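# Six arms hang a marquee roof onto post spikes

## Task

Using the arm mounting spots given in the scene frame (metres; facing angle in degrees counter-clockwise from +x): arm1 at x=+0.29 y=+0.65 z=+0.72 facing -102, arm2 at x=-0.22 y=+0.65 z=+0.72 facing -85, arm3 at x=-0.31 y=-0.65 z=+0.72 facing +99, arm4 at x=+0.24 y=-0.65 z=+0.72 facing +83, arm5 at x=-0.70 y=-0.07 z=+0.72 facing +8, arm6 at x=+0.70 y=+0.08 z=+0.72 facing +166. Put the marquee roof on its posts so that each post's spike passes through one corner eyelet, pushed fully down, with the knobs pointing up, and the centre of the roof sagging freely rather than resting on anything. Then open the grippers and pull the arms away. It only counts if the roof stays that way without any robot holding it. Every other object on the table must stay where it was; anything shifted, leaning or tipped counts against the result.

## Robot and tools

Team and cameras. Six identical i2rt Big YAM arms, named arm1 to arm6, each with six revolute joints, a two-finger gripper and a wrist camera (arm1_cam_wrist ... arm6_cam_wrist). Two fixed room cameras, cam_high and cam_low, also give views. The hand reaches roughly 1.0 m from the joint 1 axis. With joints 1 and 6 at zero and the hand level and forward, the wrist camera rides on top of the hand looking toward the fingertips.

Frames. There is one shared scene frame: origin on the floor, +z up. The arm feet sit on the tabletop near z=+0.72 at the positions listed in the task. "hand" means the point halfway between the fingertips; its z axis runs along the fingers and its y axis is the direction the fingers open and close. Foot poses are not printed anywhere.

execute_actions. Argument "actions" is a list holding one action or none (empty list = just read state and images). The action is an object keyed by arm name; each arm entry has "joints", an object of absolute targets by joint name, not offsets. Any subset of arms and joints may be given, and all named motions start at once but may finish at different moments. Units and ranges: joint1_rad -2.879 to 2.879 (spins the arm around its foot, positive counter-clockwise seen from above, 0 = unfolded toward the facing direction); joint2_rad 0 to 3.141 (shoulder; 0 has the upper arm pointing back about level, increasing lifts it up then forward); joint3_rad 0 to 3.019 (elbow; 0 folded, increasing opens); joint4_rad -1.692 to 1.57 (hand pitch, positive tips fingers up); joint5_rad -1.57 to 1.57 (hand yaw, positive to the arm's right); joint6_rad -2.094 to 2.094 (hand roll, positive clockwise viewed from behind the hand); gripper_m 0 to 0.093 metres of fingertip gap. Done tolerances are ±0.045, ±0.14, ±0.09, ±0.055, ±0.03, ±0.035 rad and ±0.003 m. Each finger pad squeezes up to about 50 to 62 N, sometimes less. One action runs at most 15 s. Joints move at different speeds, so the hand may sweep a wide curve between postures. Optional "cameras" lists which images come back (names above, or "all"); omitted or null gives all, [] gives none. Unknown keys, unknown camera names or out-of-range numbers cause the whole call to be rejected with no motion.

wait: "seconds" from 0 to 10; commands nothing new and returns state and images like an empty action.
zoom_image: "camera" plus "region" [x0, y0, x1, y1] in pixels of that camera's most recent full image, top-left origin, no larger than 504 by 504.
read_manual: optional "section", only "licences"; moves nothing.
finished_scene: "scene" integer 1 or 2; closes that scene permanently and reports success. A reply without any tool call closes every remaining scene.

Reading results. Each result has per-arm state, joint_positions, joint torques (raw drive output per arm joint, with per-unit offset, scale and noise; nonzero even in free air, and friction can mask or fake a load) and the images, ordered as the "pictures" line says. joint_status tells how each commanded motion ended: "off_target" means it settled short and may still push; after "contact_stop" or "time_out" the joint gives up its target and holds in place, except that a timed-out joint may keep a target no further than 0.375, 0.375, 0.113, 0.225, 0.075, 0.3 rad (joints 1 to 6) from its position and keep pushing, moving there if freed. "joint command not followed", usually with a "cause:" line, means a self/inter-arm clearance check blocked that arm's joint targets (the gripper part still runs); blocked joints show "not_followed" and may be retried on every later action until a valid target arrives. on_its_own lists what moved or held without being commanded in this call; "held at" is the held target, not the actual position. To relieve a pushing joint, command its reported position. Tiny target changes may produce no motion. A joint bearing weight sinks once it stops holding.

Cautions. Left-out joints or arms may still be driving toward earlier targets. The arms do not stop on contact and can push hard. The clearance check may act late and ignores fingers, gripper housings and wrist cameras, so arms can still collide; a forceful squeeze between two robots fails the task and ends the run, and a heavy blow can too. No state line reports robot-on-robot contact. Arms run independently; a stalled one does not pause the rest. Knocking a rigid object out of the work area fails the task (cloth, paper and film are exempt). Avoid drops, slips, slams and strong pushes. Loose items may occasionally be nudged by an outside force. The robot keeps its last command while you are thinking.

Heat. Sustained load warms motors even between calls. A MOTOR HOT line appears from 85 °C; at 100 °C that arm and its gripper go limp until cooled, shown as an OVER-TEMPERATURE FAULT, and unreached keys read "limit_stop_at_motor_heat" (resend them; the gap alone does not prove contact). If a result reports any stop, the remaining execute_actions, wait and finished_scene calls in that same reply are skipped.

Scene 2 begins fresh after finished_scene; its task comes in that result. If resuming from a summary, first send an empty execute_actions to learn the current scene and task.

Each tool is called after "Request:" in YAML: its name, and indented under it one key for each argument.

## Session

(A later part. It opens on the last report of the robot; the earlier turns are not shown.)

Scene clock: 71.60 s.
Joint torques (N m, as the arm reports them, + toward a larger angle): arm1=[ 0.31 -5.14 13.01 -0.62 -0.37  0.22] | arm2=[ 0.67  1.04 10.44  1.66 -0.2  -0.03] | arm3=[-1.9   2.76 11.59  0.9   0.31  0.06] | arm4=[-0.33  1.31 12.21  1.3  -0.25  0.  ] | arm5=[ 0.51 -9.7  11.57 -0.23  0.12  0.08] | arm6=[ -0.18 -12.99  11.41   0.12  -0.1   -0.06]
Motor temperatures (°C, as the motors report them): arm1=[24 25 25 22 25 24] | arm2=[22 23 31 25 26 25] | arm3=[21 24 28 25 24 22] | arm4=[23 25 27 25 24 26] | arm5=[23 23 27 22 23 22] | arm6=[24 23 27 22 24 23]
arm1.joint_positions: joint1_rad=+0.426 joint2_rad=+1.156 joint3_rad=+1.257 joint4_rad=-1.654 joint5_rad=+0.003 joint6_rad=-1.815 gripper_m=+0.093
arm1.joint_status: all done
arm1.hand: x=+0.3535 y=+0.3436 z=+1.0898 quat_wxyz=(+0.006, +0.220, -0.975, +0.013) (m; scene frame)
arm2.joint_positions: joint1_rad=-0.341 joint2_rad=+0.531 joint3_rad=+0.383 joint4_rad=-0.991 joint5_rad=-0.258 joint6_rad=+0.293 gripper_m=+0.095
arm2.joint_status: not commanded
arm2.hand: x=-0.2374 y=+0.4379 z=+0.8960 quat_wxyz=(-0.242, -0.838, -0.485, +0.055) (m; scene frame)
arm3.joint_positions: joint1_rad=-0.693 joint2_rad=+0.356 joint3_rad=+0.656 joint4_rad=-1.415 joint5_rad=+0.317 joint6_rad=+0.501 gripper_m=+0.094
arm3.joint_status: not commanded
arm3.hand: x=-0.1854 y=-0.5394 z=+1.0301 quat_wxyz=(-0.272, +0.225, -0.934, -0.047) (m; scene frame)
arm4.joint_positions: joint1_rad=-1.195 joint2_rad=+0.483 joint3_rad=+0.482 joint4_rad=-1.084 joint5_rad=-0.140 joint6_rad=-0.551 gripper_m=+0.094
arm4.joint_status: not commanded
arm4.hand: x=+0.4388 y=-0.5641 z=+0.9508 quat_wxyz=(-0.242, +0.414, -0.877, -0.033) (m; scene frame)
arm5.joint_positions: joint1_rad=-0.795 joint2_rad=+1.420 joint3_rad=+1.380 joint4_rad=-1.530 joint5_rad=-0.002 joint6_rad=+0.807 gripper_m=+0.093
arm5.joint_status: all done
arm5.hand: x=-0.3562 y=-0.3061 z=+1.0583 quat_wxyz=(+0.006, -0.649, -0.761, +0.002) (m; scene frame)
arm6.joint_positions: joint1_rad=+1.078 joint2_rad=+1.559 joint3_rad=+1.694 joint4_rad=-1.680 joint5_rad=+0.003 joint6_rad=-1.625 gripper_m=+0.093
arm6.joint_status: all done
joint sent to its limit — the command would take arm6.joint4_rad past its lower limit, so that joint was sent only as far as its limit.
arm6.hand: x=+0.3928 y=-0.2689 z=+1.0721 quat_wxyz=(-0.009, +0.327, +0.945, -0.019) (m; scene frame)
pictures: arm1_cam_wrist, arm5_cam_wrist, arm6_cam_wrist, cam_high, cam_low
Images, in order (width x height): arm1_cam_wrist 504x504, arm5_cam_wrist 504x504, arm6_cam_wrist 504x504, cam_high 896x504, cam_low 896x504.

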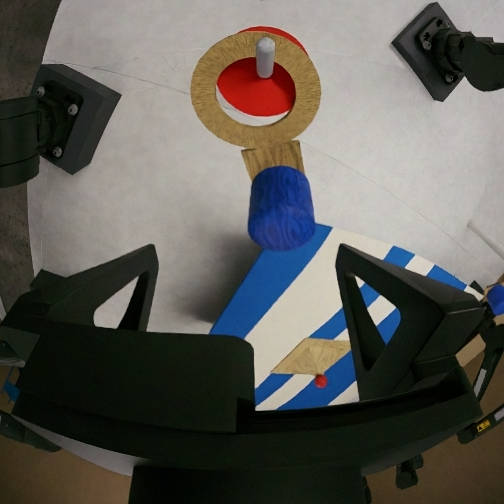

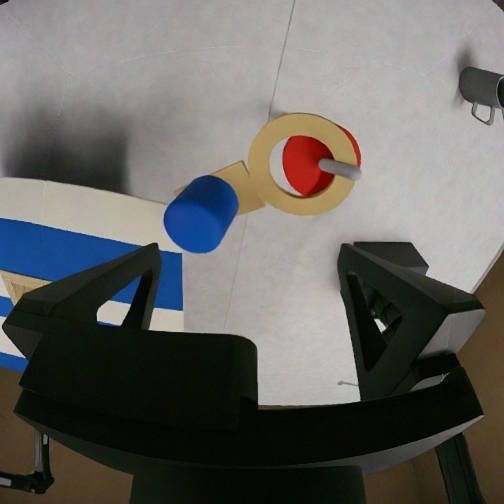

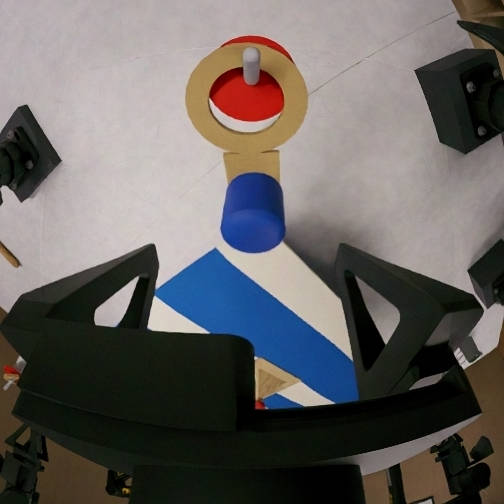

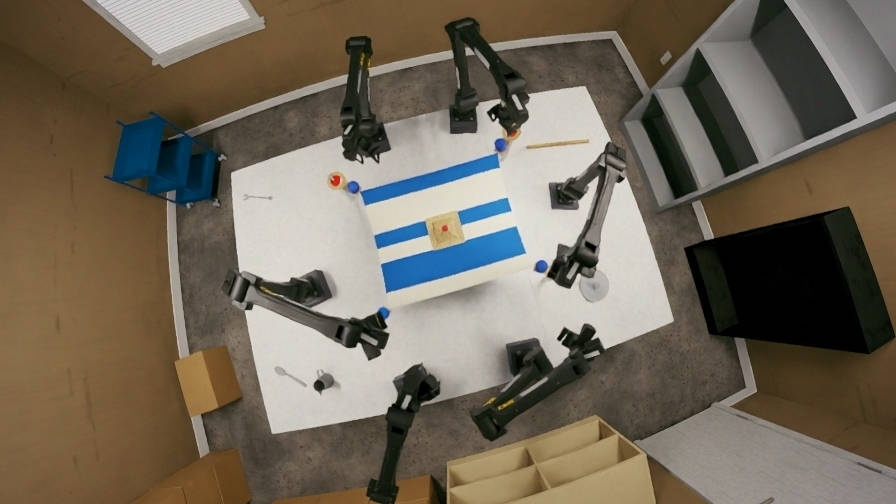

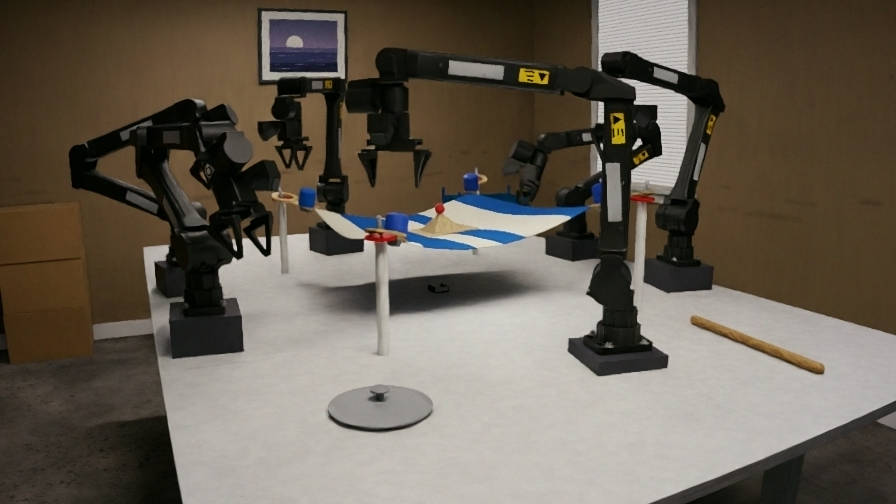

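Request:
execute_actions:
  actions:
    - {"arm1":{"joints":{"joint2_rad":0.5}},"arm6":{"joints":{"joint2_rad":0.6}},"arm5":{"joints":{"joint2_rad":0.55}}}
  cameras: ["arm2_cam_wrist","cam_low","cam_high"]

Scene clock: 74.00 s.
Joint torques (N m, as the arm reports them, + toward a larger angle): arm1=[ 0.72  3.85 10.15  0.5  -0.34  0.29] | arm2=[ 0.85  0.77 10.4   1.75 -0.22  0.  ] | arm3=[-1.95  2.77 11.58  0.9   0.3   0.06] | arm4=[-0.95  1.24 12.09  1.51 -0.25 -0.01] | arm5=[0.63 4.15 8.19 1.41 0.09 0.01] | arm6=[-0.18  5.41  5.23  1.89 -0.06  0.01]
Motor temperatures (°C, as the motors report them): arm1=[24 25 26 22 25 24] | arm2=[22 23 31 25 26 25] | arm3=[21 24 28 25 24 22] | arm4=[23 25 27 25 24 26] | arm5=[23 23 27 22 23 22] | arm6=[24 23 27 22 24 23]
arm1.joint_positions: joint1_rad=+0.426 joint2_rad=+0.497 joint3_rad=+1.273 joint4_rad=-1.655 joint5_rad=+0.003 joint6_rad=-1.815 gripper_m=+0.093
arm1.joint_status: all done
arm1.hand: x=+0.3216 y=+0.5070 z=+1.2402 quat_wxyz=(+0.013, +0.208, -0.916, +0.343) (m; scene frame)
arm2.joint_positions: joint1_rad=-0.341 joint2_rad=+0.531 joint3_rad=+0.383 joint4_rad=-0.991 joint5_rad=-0.258 joint6_rad=+0.293 gripper_m=+0.095
arm2.joint_status: not commanded
arm2.hand: x=-0.2374 y=+0.4379 z=+0.8960 quat_wxyz=(-0.242, -0.838, -0.485, +0.055) (m; scene frame)
arm3.joint_positions: joint1_rad=-0.693 joint2_rad=+0.356 joint3_rad=+0.656 joint4_rad=-1.415 joint5_rad=+0.317 joint6_rad=+0.501 gripper_m=+0.094
arm3.joint_status: not commanded
arm3.hand: x=-0.1854 y=-0.5394 z=+1.0301 quat_wxyz=(-0.272, +0.225, -0.934, -0.047) (m; scene frame)
arm4.joint_positions: joint1_rad=-1.195 joint2_rad=+0.483 joint3_rad=+0.482 joint4_rad=-1.084 joint5_rad=-0.140 joint6_rad=-0.551 gripper_m=+0.094
arm4.joint_status: not commanded
arm4.hand: x=+0.4388 y=-0.5641 z=+0.9508 quat_wxyz=(-0.242, +0.414, -0.877, -0.033) (m; scene frame)
arm5.joint_positions: joint1_rad=-0.795 joint2_rad=+0.541 joint3_rad=+1.403 joint4_rad=-1.531 joint5_rad=-0.002 joint6_rad=+0.807 gripper_m=+0.093
arm5.joint_status: all done
arm5.hand: x=-0.5503 y=-0.1704 z=+1.3284 quat_wxyz=(-0.428, -0.585, -0.688, -0.042) (m; scene frame)
arm6.joint_positions: joint1_rad=+1.078 joint2_rad=+0.597 joint3_rad=+1.727 joint4_rad=-1.685 joint5_rad=+0.003 joint6_rad=-1.625 gripper_m=+0.093
arm6.joint_status: all done
arm6.hand: x=+0.6275 y=-0.0007 z=+1.3661 quat_wxyz=(-0.187, +0.285, +0.822, -0.457) (m; scene frame)
pictures: arm2_cam_wrist, cam_high, cam_low
Images, in order (width x height): arm2_cam_wrist 504x504, cam_high 896x504, cam_low 896x504.

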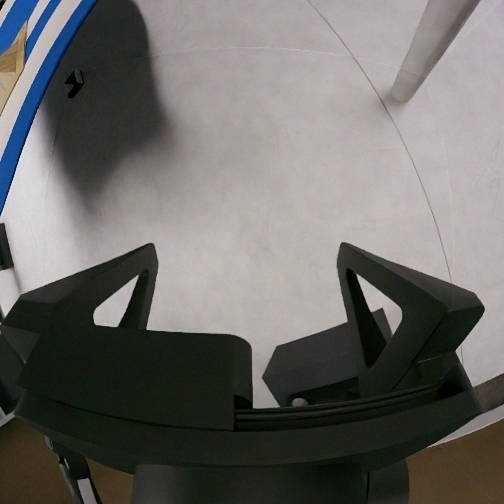

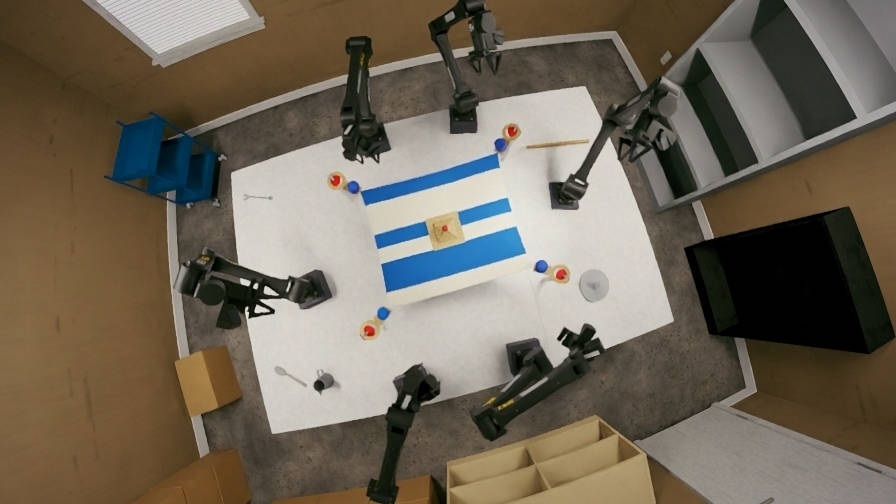

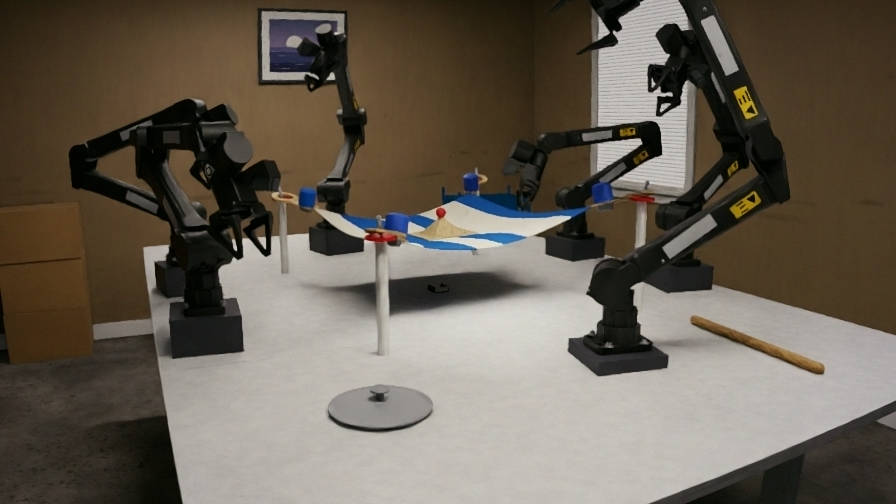

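Let me check each eyelet closely.

Request:
zoom_image:
  camera: "cam_low"
  region: [255, 160, 515, 270]

Request:
zoom_image:
  camera: "cam_low"
  region: [440, 150, 700, 260]

Request:
zoom_image:
  camera: "cam_high"
  region: [310, 110, 590, 350]

Region (255, 160, 515, 270) of cam_low's 896x504 image, scaled by 1.938, with more detail than that image has; it fills the top 213 rows of this view, and the rest is white.

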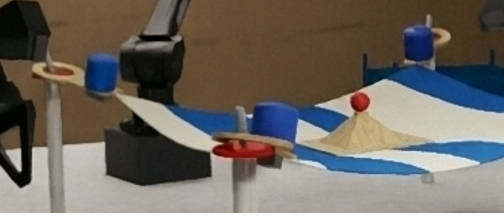

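Region (440, 150, 700, 260) of cam_low's 896x504 image, scaled by 1.938, with more detail than that image has; it fills the top 213 rows of this view, and the rest is white.

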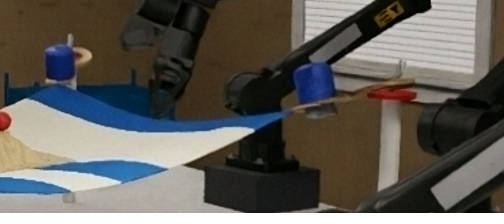

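Region (310, 110, 590, 350) of cam_high's 896x504 image, scaled by 1.800, with more detail than that image has; it fills the top 432 rows of this view, and the rest is white.

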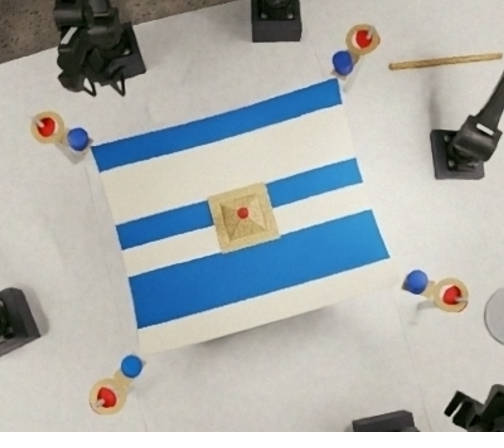

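Request:
finished_scene:
  scene: 1

The scene is finished: the task was done.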